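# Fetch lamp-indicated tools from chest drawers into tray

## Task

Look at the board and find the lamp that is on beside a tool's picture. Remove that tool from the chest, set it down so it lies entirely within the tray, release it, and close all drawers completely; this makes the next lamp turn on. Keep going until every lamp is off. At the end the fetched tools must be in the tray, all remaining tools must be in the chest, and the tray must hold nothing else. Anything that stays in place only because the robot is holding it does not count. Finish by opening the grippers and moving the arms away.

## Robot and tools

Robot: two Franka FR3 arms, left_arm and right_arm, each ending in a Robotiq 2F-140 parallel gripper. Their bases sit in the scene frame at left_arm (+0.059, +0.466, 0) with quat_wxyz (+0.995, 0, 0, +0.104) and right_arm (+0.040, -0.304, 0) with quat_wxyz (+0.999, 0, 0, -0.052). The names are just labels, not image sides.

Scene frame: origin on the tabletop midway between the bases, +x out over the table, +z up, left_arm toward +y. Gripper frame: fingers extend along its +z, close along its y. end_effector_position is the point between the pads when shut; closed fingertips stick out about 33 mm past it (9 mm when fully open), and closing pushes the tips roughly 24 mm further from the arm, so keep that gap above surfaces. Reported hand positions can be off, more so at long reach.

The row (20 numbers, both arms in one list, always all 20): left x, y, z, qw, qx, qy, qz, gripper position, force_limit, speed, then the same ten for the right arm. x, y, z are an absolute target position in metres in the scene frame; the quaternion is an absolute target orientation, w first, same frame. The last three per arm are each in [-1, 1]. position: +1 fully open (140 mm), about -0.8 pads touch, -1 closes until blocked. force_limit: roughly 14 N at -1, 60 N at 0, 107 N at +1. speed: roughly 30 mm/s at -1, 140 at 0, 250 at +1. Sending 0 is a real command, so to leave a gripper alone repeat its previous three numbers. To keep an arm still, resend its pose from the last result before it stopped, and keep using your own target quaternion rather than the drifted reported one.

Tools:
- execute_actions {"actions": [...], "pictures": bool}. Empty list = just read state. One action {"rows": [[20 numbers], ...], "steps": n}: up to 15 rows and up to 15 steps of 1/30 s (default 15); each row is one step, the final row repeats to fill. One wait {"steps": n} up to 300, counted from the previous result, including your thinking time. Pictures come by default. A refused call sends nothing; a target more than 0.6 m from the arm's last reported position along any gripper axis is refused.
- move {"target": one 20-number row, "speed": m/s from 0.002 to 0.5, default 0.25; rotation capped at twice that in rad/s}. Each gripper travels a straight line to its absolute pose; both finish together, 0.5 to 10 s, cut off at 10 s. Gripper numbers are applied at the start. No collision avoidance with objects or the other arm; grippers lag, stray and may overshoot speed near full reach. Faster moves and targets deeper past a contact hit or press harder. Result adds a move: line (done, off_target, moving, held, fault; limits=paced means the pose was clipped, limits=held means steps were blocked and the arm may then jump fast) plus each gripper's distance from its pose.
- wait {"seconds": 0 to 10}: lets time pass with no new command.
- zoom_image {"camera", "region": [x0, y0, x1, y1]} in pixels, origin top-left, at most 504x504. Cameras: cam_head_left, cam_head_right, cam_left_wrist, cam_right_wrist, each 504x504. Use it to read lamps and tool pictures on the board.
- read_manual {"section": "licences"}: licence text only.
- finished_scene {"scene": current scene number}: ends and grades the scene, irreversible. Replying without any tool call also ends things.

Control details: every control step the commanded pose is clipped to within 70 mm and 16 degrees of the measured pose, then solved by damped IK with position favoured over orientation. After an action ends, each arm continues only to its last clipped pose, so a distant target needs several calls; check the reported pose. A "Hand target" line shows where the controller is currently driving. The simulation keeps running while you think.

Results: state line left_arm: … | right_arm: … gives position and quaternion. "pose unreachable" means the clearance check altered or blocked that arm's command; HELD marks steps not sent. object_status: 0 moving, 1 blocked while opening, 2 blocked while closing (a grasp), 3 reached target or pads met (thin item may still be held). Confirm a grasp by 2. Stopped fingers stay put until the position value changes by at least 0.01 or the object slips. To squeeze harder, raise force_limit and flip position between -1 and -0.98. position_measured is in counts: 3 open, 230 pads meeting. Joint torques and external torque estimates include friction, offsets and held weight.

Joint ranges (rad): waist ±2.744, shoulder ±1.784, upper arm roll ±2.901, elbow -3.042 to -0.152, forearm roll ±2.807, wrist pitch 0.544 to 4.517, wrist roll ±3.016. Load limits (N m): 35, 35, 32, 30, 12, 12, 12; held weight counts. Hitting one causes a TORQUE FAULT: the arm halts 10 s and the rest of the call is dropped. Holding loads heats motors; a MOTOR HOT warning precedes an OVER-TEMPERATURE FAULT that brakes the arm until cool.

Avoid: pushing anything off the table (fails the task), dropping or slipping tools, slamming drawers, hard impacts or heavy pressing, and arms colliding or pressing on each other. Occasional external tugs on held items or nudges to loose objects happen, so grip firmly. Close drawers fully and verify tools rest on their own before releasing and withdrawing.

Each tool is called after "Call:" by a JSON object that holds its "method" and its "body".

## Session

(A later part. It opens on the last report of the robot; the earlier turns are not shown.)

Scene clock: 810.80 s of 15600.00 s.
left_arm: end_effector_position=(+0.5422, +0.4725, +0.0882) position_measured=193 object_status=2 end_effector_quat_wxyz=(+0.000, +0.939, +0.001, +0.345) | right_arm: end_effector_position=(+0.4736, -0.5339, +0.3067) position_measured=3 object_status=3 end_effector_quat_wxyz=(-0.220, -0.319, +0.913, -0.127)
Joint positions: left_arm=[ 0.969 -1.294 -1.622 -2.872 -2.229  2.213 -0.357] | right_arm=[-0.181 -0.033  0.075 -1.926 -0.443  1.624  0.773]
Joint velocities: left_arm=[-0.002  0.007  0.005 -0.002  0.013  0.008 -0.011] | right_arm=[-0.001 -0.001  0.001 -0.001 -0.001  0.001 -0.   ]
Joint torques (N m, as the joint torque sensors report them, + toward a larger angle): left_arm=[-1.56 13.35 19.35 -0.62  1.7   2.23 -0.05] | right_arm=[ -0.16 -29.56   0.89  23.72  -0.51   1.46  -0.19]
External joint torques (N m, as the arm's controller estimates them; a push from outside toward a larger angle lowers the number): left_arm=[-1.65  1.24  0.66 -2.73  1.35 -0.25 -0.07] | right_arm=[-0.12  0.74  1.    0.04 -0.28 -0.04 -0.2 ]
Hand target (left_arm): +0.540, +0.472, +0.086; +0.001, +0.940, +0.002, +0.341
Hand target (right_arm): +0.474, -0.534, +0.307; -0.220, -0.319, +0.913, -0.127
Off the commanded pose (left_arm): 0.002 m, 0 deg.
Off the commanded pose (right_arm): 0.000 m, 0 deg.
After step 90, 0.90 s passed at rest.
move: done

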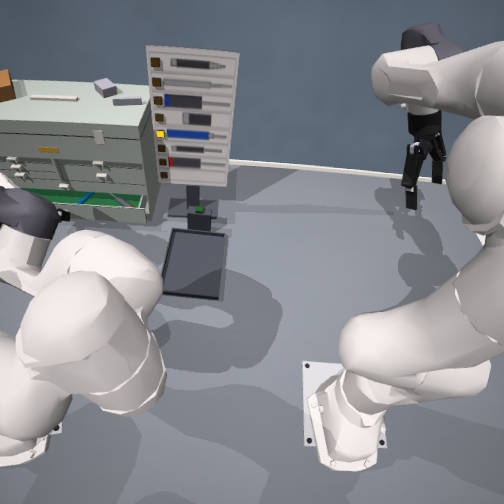

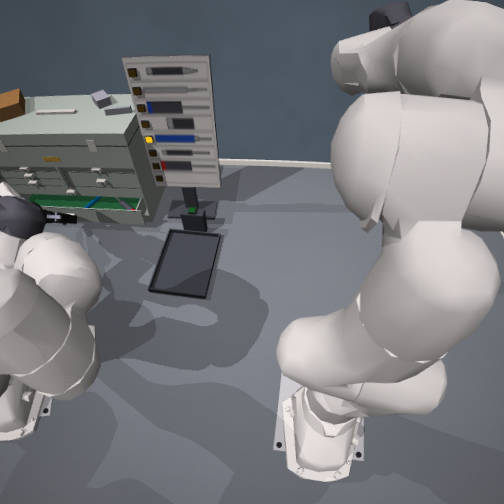

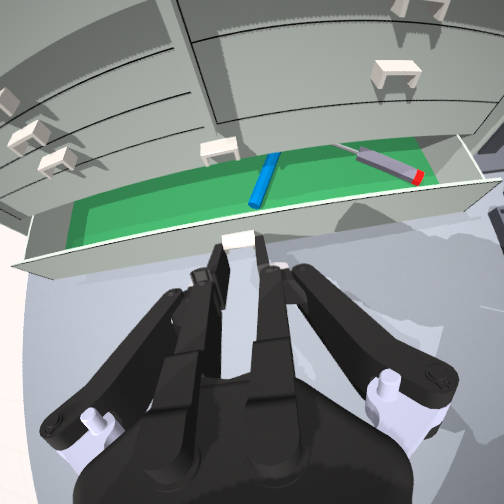

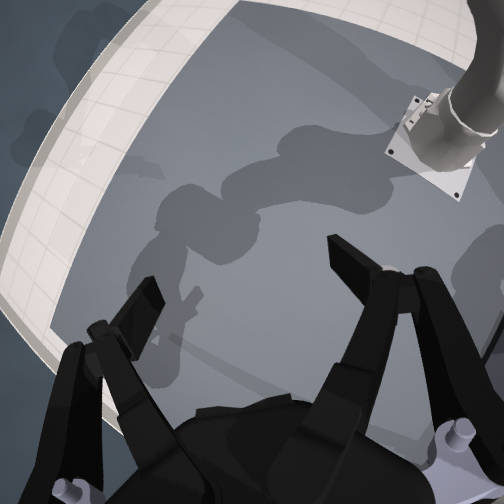

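Call:
{"method": "move", "body": {"target": [0.542,0.472,0.088,0,0.940,0,0.342,-0.2,0,0,0.4736,-0.5339,0.3067,-0.220,-0.319,0.913,-0.127,1,0,0]}}

Call:
{"method": "move", "body": {"target": [0.551,0.473,0.094,0,0.996,0,0.087,-0.2,0,0,0.4736,-0.5339,0.3067,-0.220,-0.319,0.913,-0.127,1,0,0], "speed": 0.2}}

Call:
{"method": "move", "body": {"target": [0.551,0.473,0.094,0,0.996,0,0.087,-1,0,-0.5,0.4736,-0.5339,0.3067,-0.220,-0.319,0.913,-0.127,1,0,0]}}

Scene clock: 827.43 s of 15600.00 s.
left_arm: end_effector_position=(+0.5414, +0.4727, +0.0878) position_measured=154 object_status=3 end_effector_quat_wxyz=(-0.001, +0.940, -0.000, +0.342) | right_arm: end_effector_position=(+0.4736, -0.5339, +0.3067) position_measured=3 object_status=3 end_effector_quat_wxyz=(-0.220, -0.319, +0.913, -0.127)
Joint positions: left_arm=[ 0.968 -1.294 -1.621 -2.872 -2.219  2.214 -0.359] | right_arm=[-0.181 -0.033  0.075 -1.926 -0.443  1.624  0.773]
Joint velocities: left_arm=[-0.     0.001 -0.001  0.001  0.001 -0.     0.001] | right_arm=[-0.001 -0.    -0.001  0.     0.    -0.    -0.   ]
Joint torques (N m, as the joint torque sensors report them, + toward a larger angle): left_arm=[ 1.03 12.82 20.88  2.97  1.05  2.3  -0.08] | right_arm=[ -0.19 -29.8    0.85  23.7   -0.49   1.5   -0.11]
External joint torques (N m, as the arm's controller estimates them; a push from outside toward a larger angle lowers the number): left_arm=[ 1.04  0.62  2.21  0.82  0.69 -0.18 -0.1 ] | right_arm=[-0.1   0.26  1.02  0.13 -0.25  0.01 -0.12]
Hand target (left_arm): +0.542, +0.472, +0.088; -0.000, +0.940, +0.000, +0.342
Hand target (right_arm): +0.474, -0.534, +0.307; -0.220, -0.319, +0.913, -0.127
Off the commanded pose (left_arm): 0.001 m, 0 deg.
Off the commanded pose (right_arm): 0.000 m, 0 deg.
After step 90, 12.93 s passed at rest.
move: done

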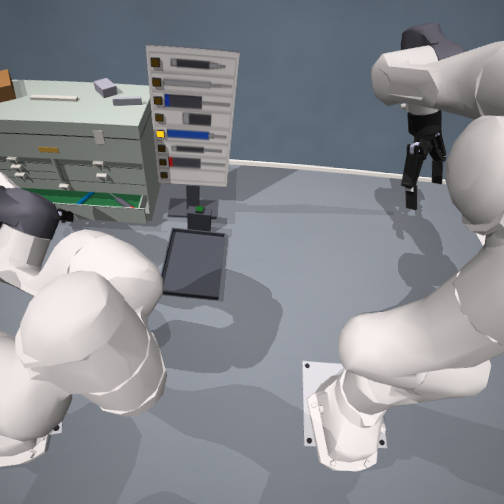

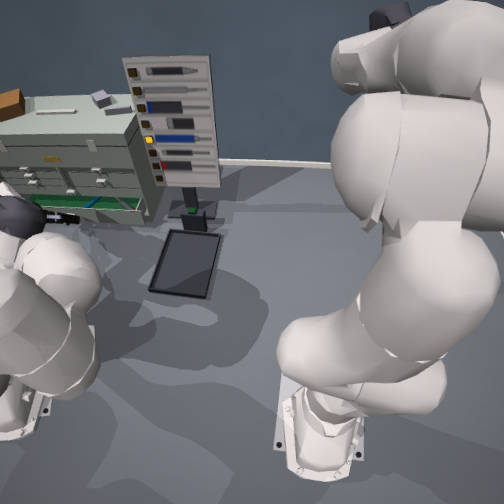

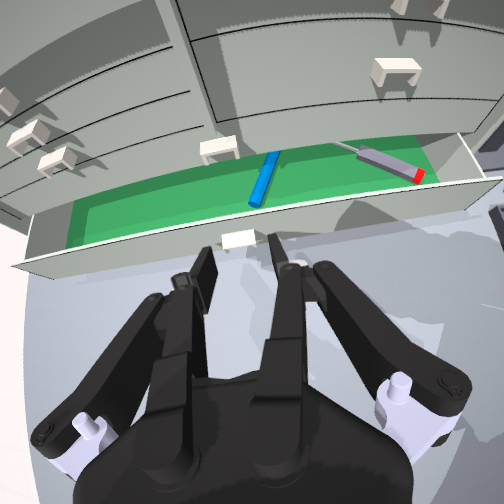

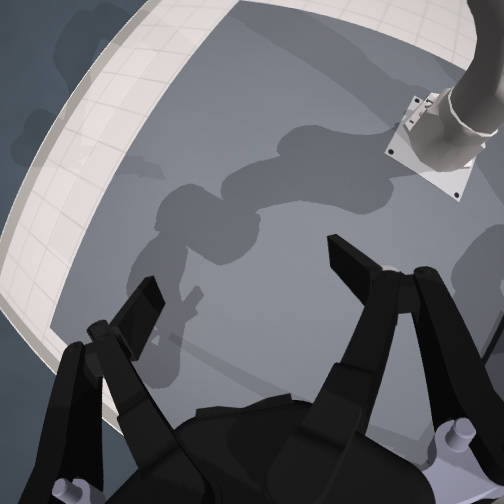

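Scene clock: 829.47 s of 15600.00 s.
left_arm: end_effector_position=(+0.5484, +0.4733, +0.0920) position_measured=154 object_status=3 end_effector_quat_wxyz=(-0.005, +0.996, -0.000, +0.085) | right_arm: end_effector_position=(+0.4736, -0.5339, +0.3067) position_measured=3 object_status=3 end_effector_quat_wxyz=(-0.220, -0.319, +0.913, -0.127)
Joint positions: left_arm=[ 1.312 -1.153 -1.468 -2.474 -1.355  1.954 -0.702] | right_arm=[-0.181 -0.033  0.075 -1.926 -0.443  1.624  0.773]
Joint velocities: left_arm=[ 0.001  0.001  0.     0.001  0.002 -0.007 -0.029] | right_arm=[ 0.    -0.001 -0.    -0.    -0.     0.001 -0.001]
Joint torques (N m, as the joint torque sensors report them, + toward a larger angle): left_arm=[ 1.32 15.6  23.75 10.15  1.26  2.39 -0.2 ] | right_arm=[ -0.31 -29.61   0.95  23.64  -0.51   1.48  -0.11]
External joint torques (N m, as the arm's controller estimates them; a push from outside toward a larger angle lowers the number): left_arm=[ 1.23 -0.32 -0.49  1.01  0.62 -0.4  -0.2 ] | right_arm=[-0.23  0.64  1.11 -0.01 -0.27 -0.01 -0.12]
Hand target (left_arm): +0.548, +0.473, +0.091; -0.004, +0.997, +0.006, +0.082
Hand target (right_arm): +0.474, -0.534, +0.307; -0.220, -0.319, +0.913, -0.127
Off the commanded pose (left_arm): 0.003 m, 1 deg.
Off the commanded pose (right_arm): 0.000 m, 0 deg.
move: done

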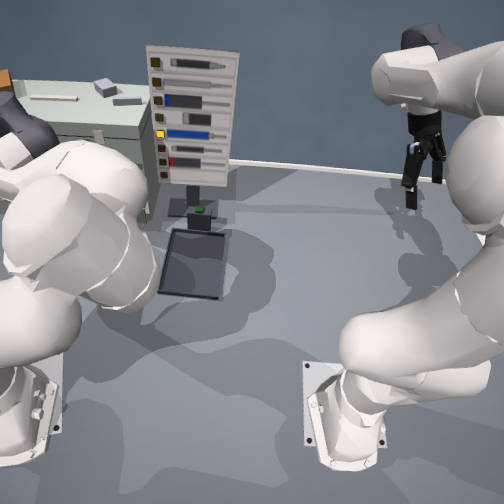

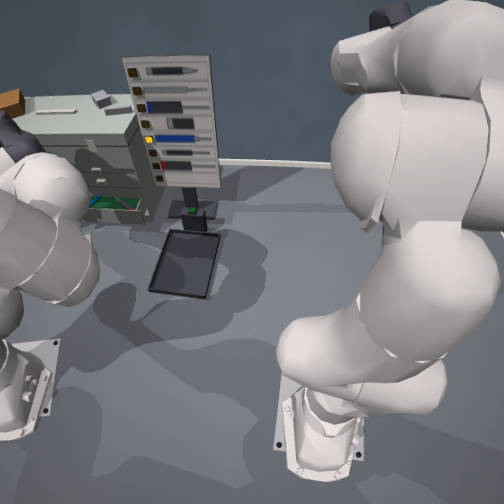

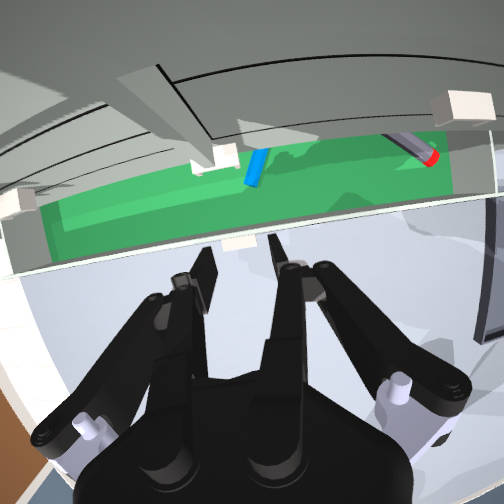

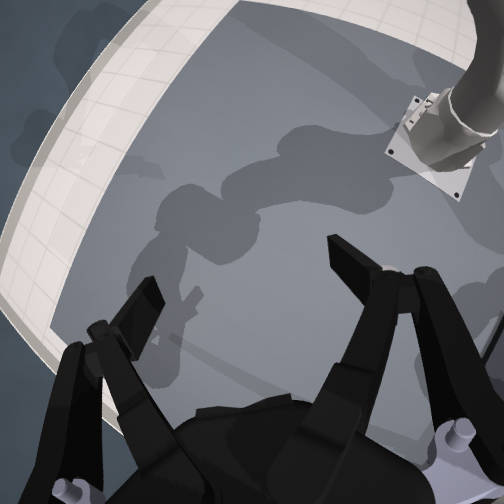

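Scene clock: 830.17 s of 15600.00 s.
left_arm: end_effector_position=(+0.5486, +0.4728, +0.0922) position_measured=193 object_status=2 end_effector_quat_wxyz=(-0.001, +0.996, +0.001, +0.084) | right_arm: end_effector_position=(+0.4736, -0.5339, +0.3067) position_measured=3 object_status=3 end_effector_quat_wxyz=(-0.220, -0.319, +0.913, -0.127)
Joint positions: left_arm=[ 1.316 -1.146 -1.467 -2.473 -1.355  1.952 -0.699] | right_arm=[-0.181 -0.033  0.075 -1.926 -0.443  1.624  0.773]
Joint velocities: left_arm=[0.001 0.001 0.001 0.001 0.    0.001 0.004] | right_arm=[ 0.     0.    -0.001  0.002 -0.    -0.     0.   ]
Joint torques (N m, as the joint torque sensors report them, + toward a larger angle): left_arm=[ 1.21 16.88 26.56 11.96  0.31  2.93  0.13] | right_arm=[ -0.36 -29.73   0.73  23.51  -0.51   1.46  -0.15]
External joint torques (N m, as the arm's controller estimates them; a push from outside toward a larger angle lowers the number): left_arm=[ 1.25  1.04  2.45  2.63 -0.31  0.17  0.12] | right_arm=[-0.31  0.51  0.87 -0.15 -0.28 -0.04 -0.16]
Hand target (left_arm): +0.551, +0.473, +0.094; -0.000, +0.996, -0.000, +0.087
Hand target (right_arm): +0.474, -0.534, +0.307; -0.220, -0.319, +0.913, -0.127
Off the commanded pose (left_arm): 0.003 m, 0 deg.
Off the commanded pose (right_arm): 0.000 m, 0 deg.
move: done

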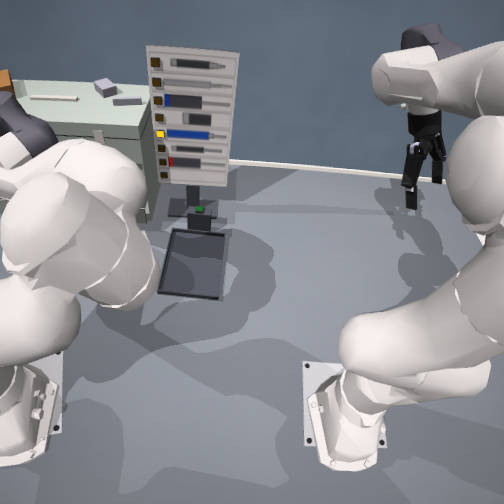

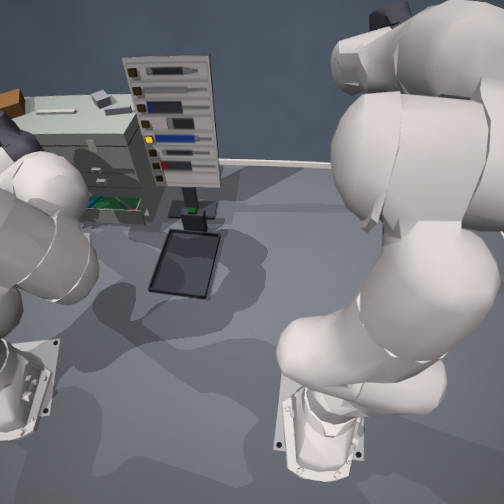

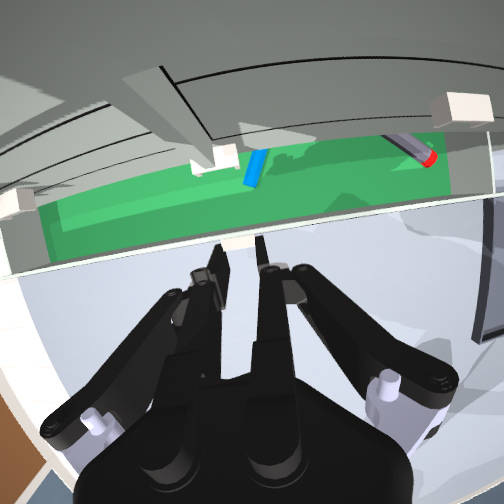

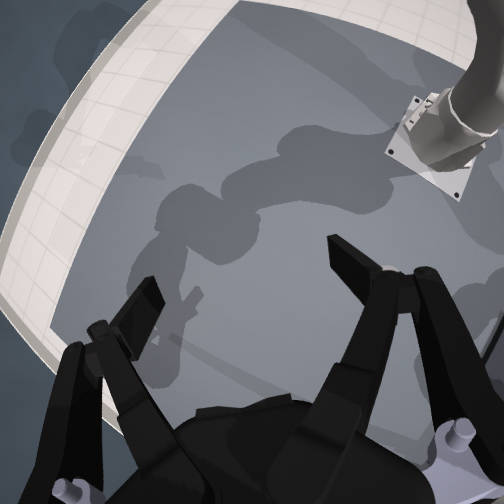

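Call:
{"method": "move", "body": {"target": [0.43,0.477,0.092,0,0.996,0,0.087,-1,0,-0.5,0.4736,-0.5339,0.3067,-0.220,-0.319,0.913,-0.127,1,0,0], "speed": 0.07}}

Scene clock: 838.13 s of 15600.00 s.
left_arm: end_effector_position=(+0.4325, +0.4762, +0.0908) position_measured=193 object_status=2 end_effector_quat_wxyz=(+0.002, +0.996, +0.000, +0.090) | right_arm: end_effector_position=(+0.4736, -0.5339, +0.3067) position_measured=3 object_status=3 end_effector_quat_wxyz=(-0.220, -0.319, +0.913, -0.127)
Joint positions: left_arm=[ 0.953 -1.2   -1.29  -2.839 -1.344  1.954 -0.663] | right_arm=[-0.181 -0.033  0.075 -1.926 -0.443  1.624  0.773]
Joint velocities: left_arm=[-0.004  0.     0.002 -0.005  0.005  0.001  0.   ] | right_arm=[-0.001 -0.001 -0.002 -0.001  0.001  0.001 -0.001]
Joint torques (N m, as the joint torque sensors report them, + toward a larger angle): left_arm=[-2.   10.38 20.05  8.15  1.42  2.15  0.  ] | right_arm=[ -0.38 -29.68   1.04  23.75  -0.56   1.5   -0.16]
External joint torques (N m, as the arm's controller estimates them; a push from outside toward a larger angle lowers the number): left_arm=[-2.09  0.27  2.38 -1.68  0.81 -0.59 -0.01] | right_arm=[-0.23  0.56  1.27  0.12 -0.32  0.01 -0.17]
Hand target (left_arm): +0.431, +0.476, +0.091; +0.003, +0.996, -0.000, +0.088
Hand target (right_arm): +0.474, -0.534, +0.307; -0.220, -0.319, +0.913, -0.127
Off the commanded pose (left_arm): 0.003 m, 0 deg.
Off the commanded pose (right_arm): 0.000 m, 0 deg.
After step 90, 2.90 s passed at rest.
move: done

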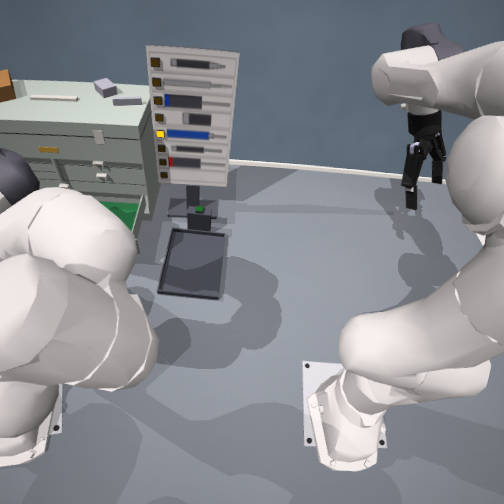

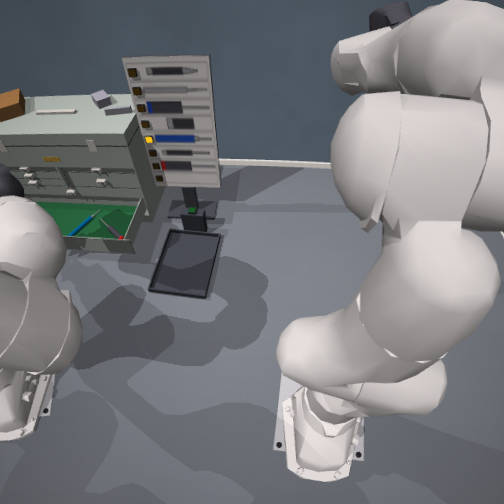

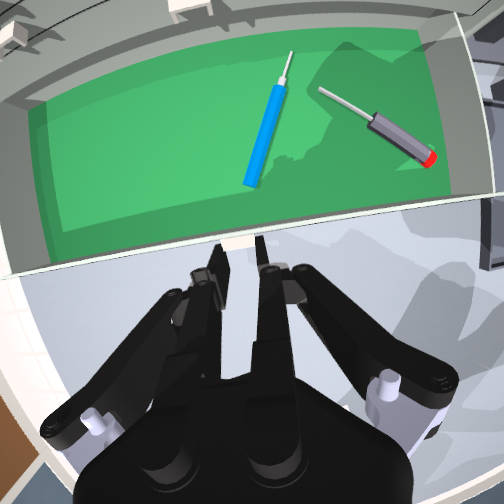

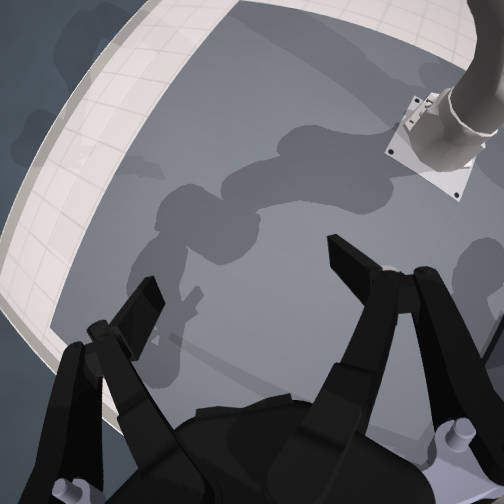

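Call:
{"method": "move", "body": {"target": [0.432,0.476,0.091,0,0.996,0,0.087,-0.2,0,0,0.4736,-0.5339,0.3067,-0.220,-0.319,0.913,-0.127,1,0,0]}}

Call:
{"method": "move", "body": {"target": [0.432,0.476,0.15,0,0.996,0,0.087,-0.2,0,0,0.4736,-0.5339,0.3067,-0.220,-0.319,0.913,-0.127,1,0,0], "speed": 0.15}}

Call:
{"method": "move", "body": {"target": [0.53,0.437,0.14,0.021,0.966,-0.241,0.084,-0.2,0,0,0.4736,-0.5339,0.3067,-0.220,-0.319,0.913,-0.127,1,0,0], "speed": 0.15}}

Scene clock: 862.97 s of 15600.00 s.
left_arm: end_effector_position=(+0.4320, +0.4765, +0.0910) position_measured=154 object_status=3 end_effector_quat_wxyz=(+0.001, +0.996, -0.001, +0.088) | right_arm: end_effector_position=(+0.4736, -0.5339, +0.3067) position_measured=3 object_status=3 end_effector_quat_wxyz=(-0.220, -0.319, +0.913, -0.127)
Joint positions: left_arm=[ 0.953 -1.201 -1.29  -2.838 -1.338  1.954 -0.665] | right_arm=[-0.181 -0.033  0.075 -1.926 -0.443  1.624  0.773]
Joint velocities: left_arm=[-0.002  0.     0.001  0.001  0.002 -0.    -0.004] | right_arm=[-0.    -0.    -0.001 -0.001 -0.002 -0.002 -0.001]
Joint torques (N m, as the joint torque sensors report them, + toward a larger angle): left_arm=[-0.51  9.58 17.79 11.19  1.27  2.55 -0.27] | right_arm=[ -0.16 -29.77   1.08  23.77  -0.54   1.54  -0.13]
External joint torques (N m, as the arm's controller estimates them; a push from outside toward a larger angle lowers the number): left_arm=[-0.45 -0.5   0.07  1.18  0.67 -0.2  -0.27] | right_arm=[-0.15  0.5   1.16  0.13 -0.31  0.05 -0.14]
Hand target (left_arm): +0.432, +0.476, +0.091; -0.000, +0.996, +0.000, +0.087
Hand target (right_arm): +0.474, -0.534, +0.307; -0.220, -0.319, +0.913, -0.127
Off the commanded pose (left_arm): 0.001 m, 0 deg.
Off the commanded pose (right_arm): 0.000 m, 0 deg.
After step 90, 21.13 s passed at rest.
move: done

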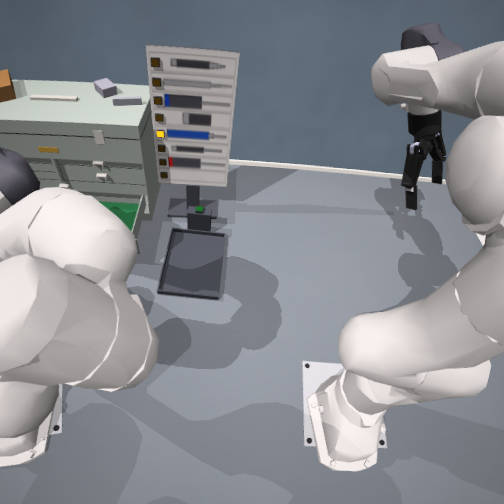

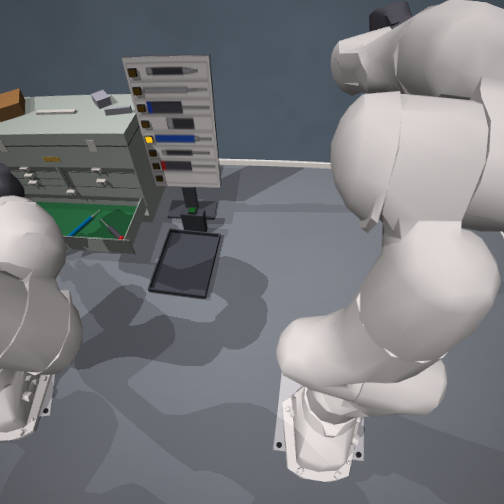

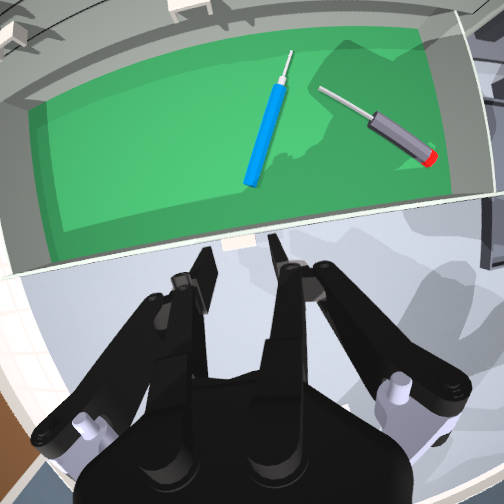

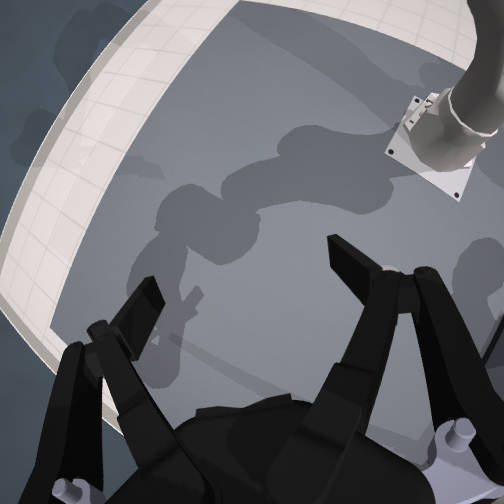

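Scene clock: 863.97 s of 15600.00 s.
left_arm: end_effector_position=(+0.4317, +0.4765, +0.1486) position_measured=154 object_status=3 end_effector_quat_wxyz=(+0.001, +0.996, -0.003, +0.088) | right_arm: end_effector_position=(+0.4736, -0.5339, +0.3067) position_measured=3 object_status=3 end_effector_quat_wxyz=(-0.220, -0.319, +0.913, -0.127)
Joint positions: left_arm=[ 0.93  -1.238 -1.101 -2.793 -1.158  1.849 -0.711] | right_arm=[-0.181 -0.033  0.075 -1.926 -0.443  1.624  0.773]
Joint velocities: left_arm=[ 0.001 -0.002 -0.001  0.     0.005 -0.013 -0.016] | right_arm=[ 0.001 -0.001 -0.    -0.002 -0.001  0.001  0.002]
Joint torques (N m, as the joint torque sensors report them, + toward a larger angle): left_arm=[-1.18  8.62 19.48 14.36  1.31  2.41 -0.12] | right_arm=[  0.   -29.54   0.73  23.95  -0.55   1.45  -0.12]
External joint torques (N m, as the arm's controller estimates them; a push from outside toward a larger angle lowers the number): left_arm=[-1.21 -1.15  2.07  1.19  0.71 -0.36 -0.12] | right_arm=[-0.03  0.76  0.77  0.28 -0.32 -0.05 -0.13]
Hand target (left_arm): +0.431, +0.475, +0.149; +0.001, +0.996, -0.001, +0.087
Hand target (right_arm): +0.474, -0.534, +0.307; -0.220, -0.319, +0.913, -0.127
Off the commanded pose (left_arm): 0.002 m, 0 deg.
Off the commanded pose (right_arm): 0.000 m, 0 deg.
move: done

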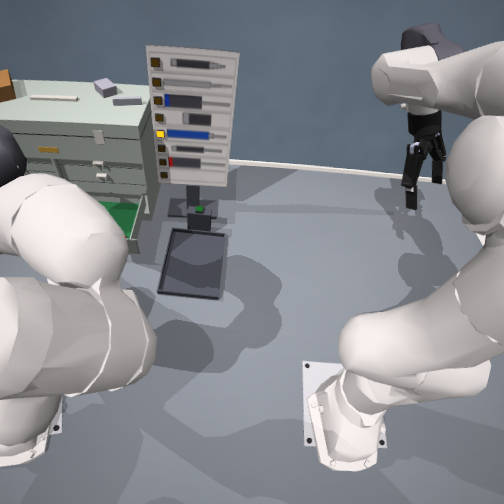

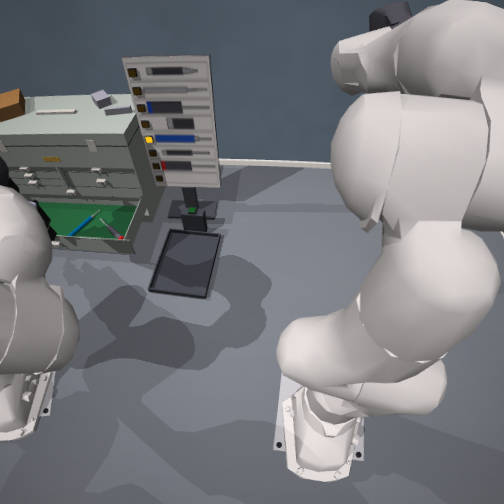

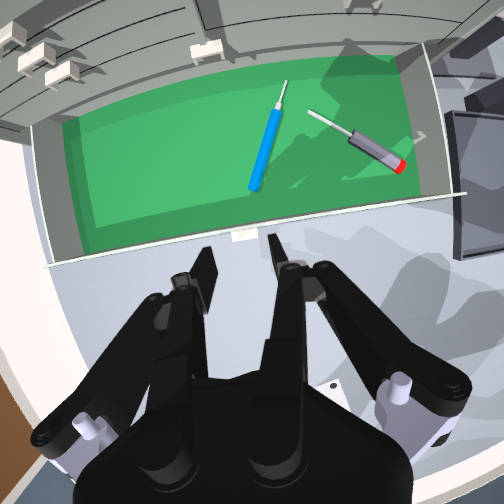

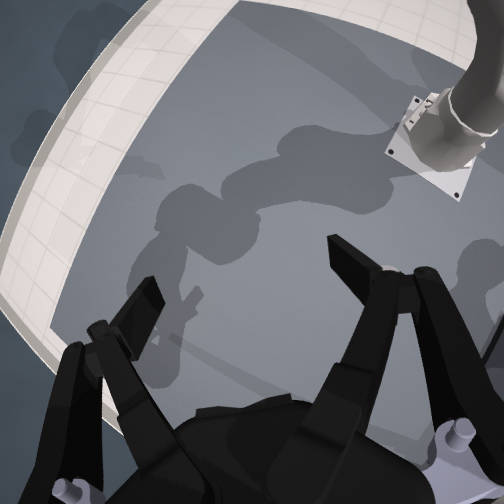

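Scene clock: 866.27 s of 15600.00 s.
left_arm: end_effector_position=(+0.5276, +0.4384, +0.1403) position_measured=154 object_status=3 end_effector_quat_wxyz=(+0.020, +0.969, -0.233, +0.079) | right_arm: end_effector_position=(+0.4736, -0.5339, +0.3067) position_measured=3 object_status=3 end_effector_quat_wxyz=(-0.220, -0.319, +0.913, -0.127)
Joint positions: left_arm=[ 1.152 -0.943 -1.298 -2.498 -1.142  1.974 -0.341] | right_arm=[-0.181 -0.033  0.075 -1.926 -0.443  1.624  0.773]
Joint velocities: left_arm=[-0.001 -0.001 -0.     0.002  0.001  0.004  0.028] | right_arm=[-0.    -0.001  0.     0.     0.001  0.    -0.   ]
Joint torques (N m, as the joint torque sensors report them, + toward a larger angle): left_arm=[ 1.38 11.64 20.59 16.08  1.15  3.13  0.21] | right_arm=[ -0.29 -29.83   0.81  23.62  -0.45   1.46  -0.11]
External joint torques (N m, as the arm's controller estimates them; a push from outside toward a larger angle lowers the number): left_arm=[1.49 1.17 0.22 1.56 0.6  0.53 0.2 ] | right_arm=[-0.3   0.4   0.86 -0.01 -0.23 -0.03 -0.12]
Hand target (left_arm): +0.528, +0.440, +0.140; +0.018, +0.968, -0.239, +0.079
Hand target (right_arm): +0.474, -0.534, +0.307; -0.220, -0.319, +0.913, -0.127
Off the commanded pose (left_arm): 0.003 m, 1 deg.
Off the commanded pose (right_arm): 0.000 m, 0 deg.
move: done

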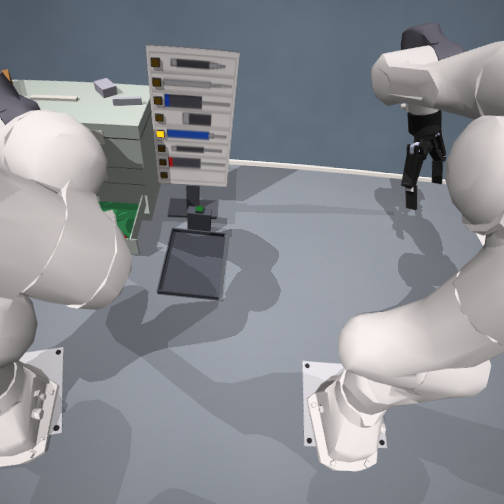

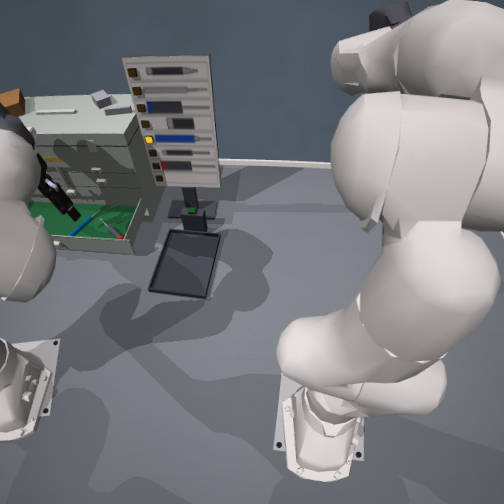

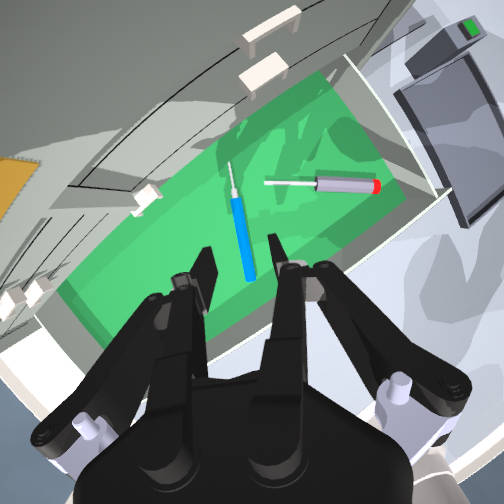

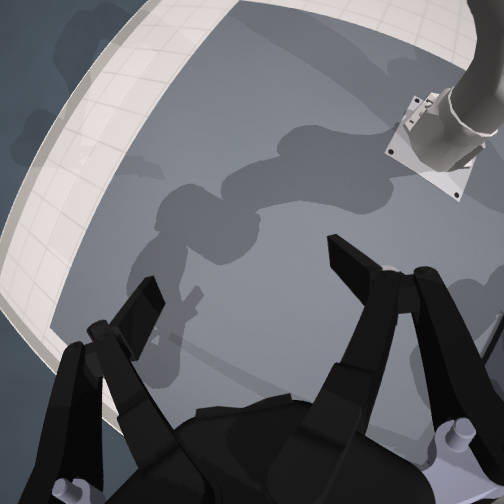

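Call:
{"method": "move", "body": {"target": [0.538,0.433,0.088,0.021,0.966,-0.241,0.084,-0.5,0,0,0.4736,-0.5339,0.3067,-0.220,-0.319,0.913,-0.127,1,0,0], "speed": 0.08}}

Scene clock: 874.73 s of 15600.00 s.
left_arm: end_effector_position=(+0.5364, +0.4337, +0.0879) position_measured=192 object_status=3 end_effector_quat_wxyz=(+0.021, +0.968, -0.237, +0.081) | right_arm: end_effector_position=(+0.4736, -0.5339, +0.3067) position_measured=3 object_status=3 end_effector_quat_wxyz=(-0.220, -0.319, +0.913, -0.127)
Joint positions: left_arm=[ 1.235 -0.93  -1.47  -2.501 -1.263  2.069 -0.286] | right_arm=[-0.181 -0.033  0.075 -1.926 -0.443  1.624  0.773]
Joint velocities: left_arm=[ 0.002  0.001 -0.001  0.001 -0.008  0.011  0.018] | right_arm=[-0.001 -0.    -0.     0.001 -0.    -0.     0.001]
Joint torques (N m, as the joint torque sensors report them, + toward a larger angle): left_arm=[ 1.55 13.93 21.57 14.32 -0.01  3.13  0.34] | right_arm=[  0.   -29.26   1.28  23.45  -0.5    1.45  -0.13]
External joint torques (N m, as the arm's controller estimates them; a push from outside toward a larger angle lowers the number): left_arm=[ 1.49  1.07  0.62  1.96 -0.58  0.55  0.33] | right_arm=[ 0.13  0.87  1.49 -0.11 -0.27 -0.03 -0.14]
Hand target (left_arm): +0.538, +0.434, +0.088; +0.020, +0.967, -0.241, +0.084
Hand target (right_arm): +0.474, -0.534, +0.307; -0.220, -0.319, +0.913, -0.127
Off the commanded pose (left_arm): 0.002 m, 1 deg.
Off the commanded pose (right_arm): 0.000 m, 0 deg.
After step 90, 4.33 s passed at rest.
move: done

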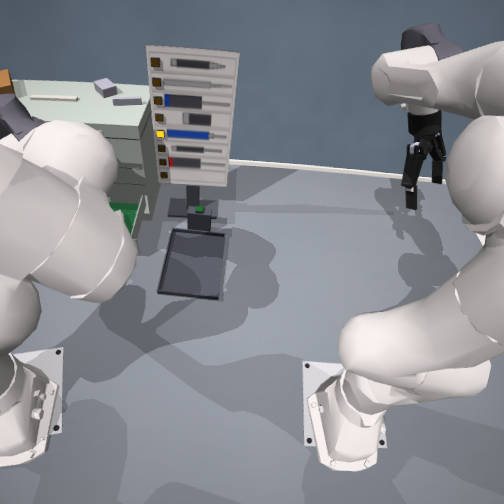

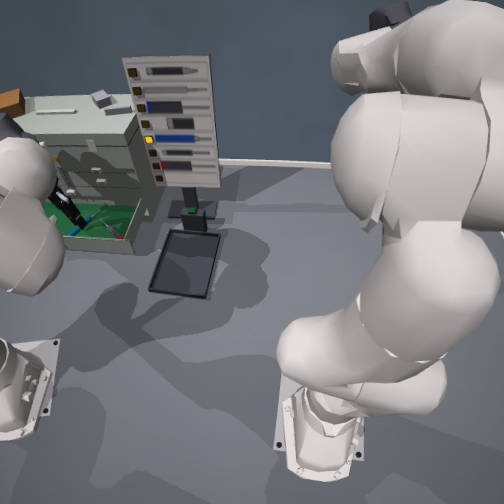

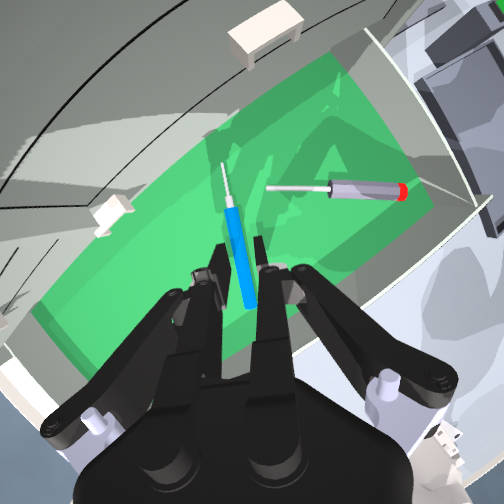

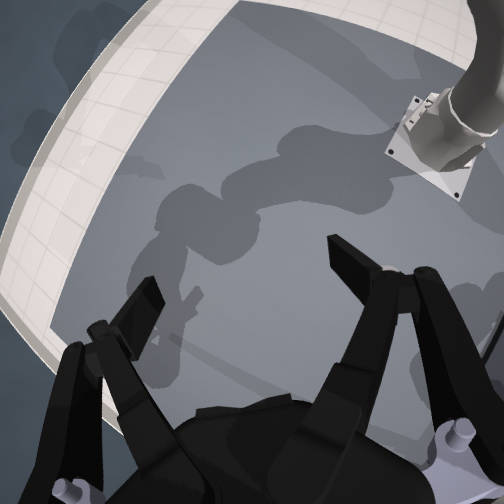

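Descend slowly to feel the floor.

Call:
{"method": "move", "body": {"target": [0.537,0.434,0.068,0.021,0.966,-0.241,0.084,-0.5,0,0,0.4736,-0.5339,0.3067,-0.220,-0.319,0.913,-0.127,1,0,0], "speed": 0.02}}

Scene clock: 888.17 s of 15600.00 s.
left_arm: end_effector_position=(+0.5408, +0.4326, +0.0731) position_measured=192 object_status=3 end_effector_quat_wxyz=(+0.021, +0.967, -0.238, +0.089) | right_arm: end_effector_position=(+0.4736, -0.5339, +0.3067) position_measured=3 object_status=3 end_effector_quat_wxyz=(-0.220, -0.319, +0.913, -0.127)
Joint positions: left_arm=[ 1.262 -0.929 -1.521 -2.502 -1.316  2.101 -0.256] | right_arm=[-0.181 -0.033  0.075 -1.926 -0.443  1.624  0.773]
Joint velocities: left_arm=[ 0.    -0.001 -0.002 -0.    -0.011  0.007  0.012] | right_arm=[-0.    -0.001 -0.    -0.001  0.     0.     0.   ]
Joint torques (N m, as the joint torque sensors report them, + toward a larger angle): left_arm=[ 3.53 13.39 15.46  9.21  0.6   2.78  0.51] | right_arm=[ -0.13 -29.56   0.79  23.77  -0.48   1.47  -0.11]
External joint torques (N m, as the arm's controller estimates them; a push from outside toward a larger angle lowers the number): left_arm=[ 3.48 -0.2  -5.58 -2.53  0.04  0.19  0.5 ] | right_arm=[-0.05  0.56  0.94  0.22 -0.25 -0.01 -0.12]
Hand target (left_arm): +0.537, +0.434, +0.068; +0.021, +0.967, -0.241, +0.084
Hand target (right_arm): +0.474, -0.534, +0.307; -0.220, -0.319, +0.913, -0.127
Off the commanded pose (left_arm): 0.007 m, 1 deg.
Off the commanded pose (right_arm): 0.000 m, 0 deg.
After step 90, 9.17 s passed at rest.
move: off_target (left_arm)

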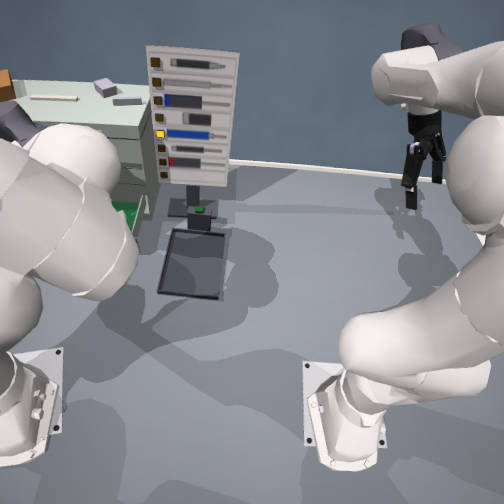

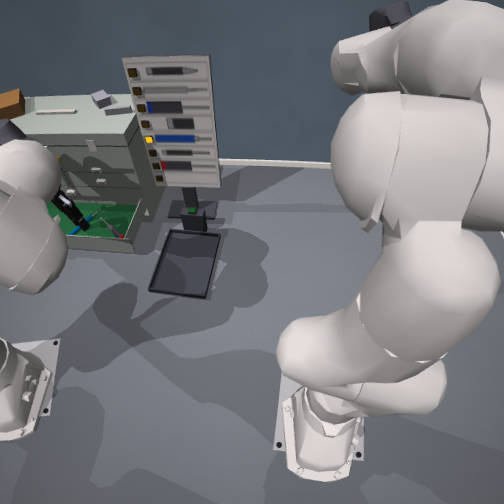

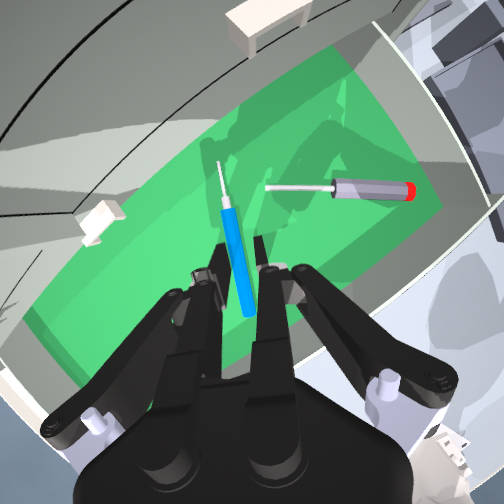

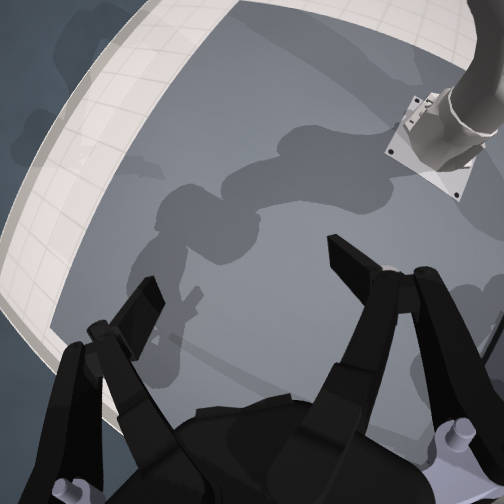

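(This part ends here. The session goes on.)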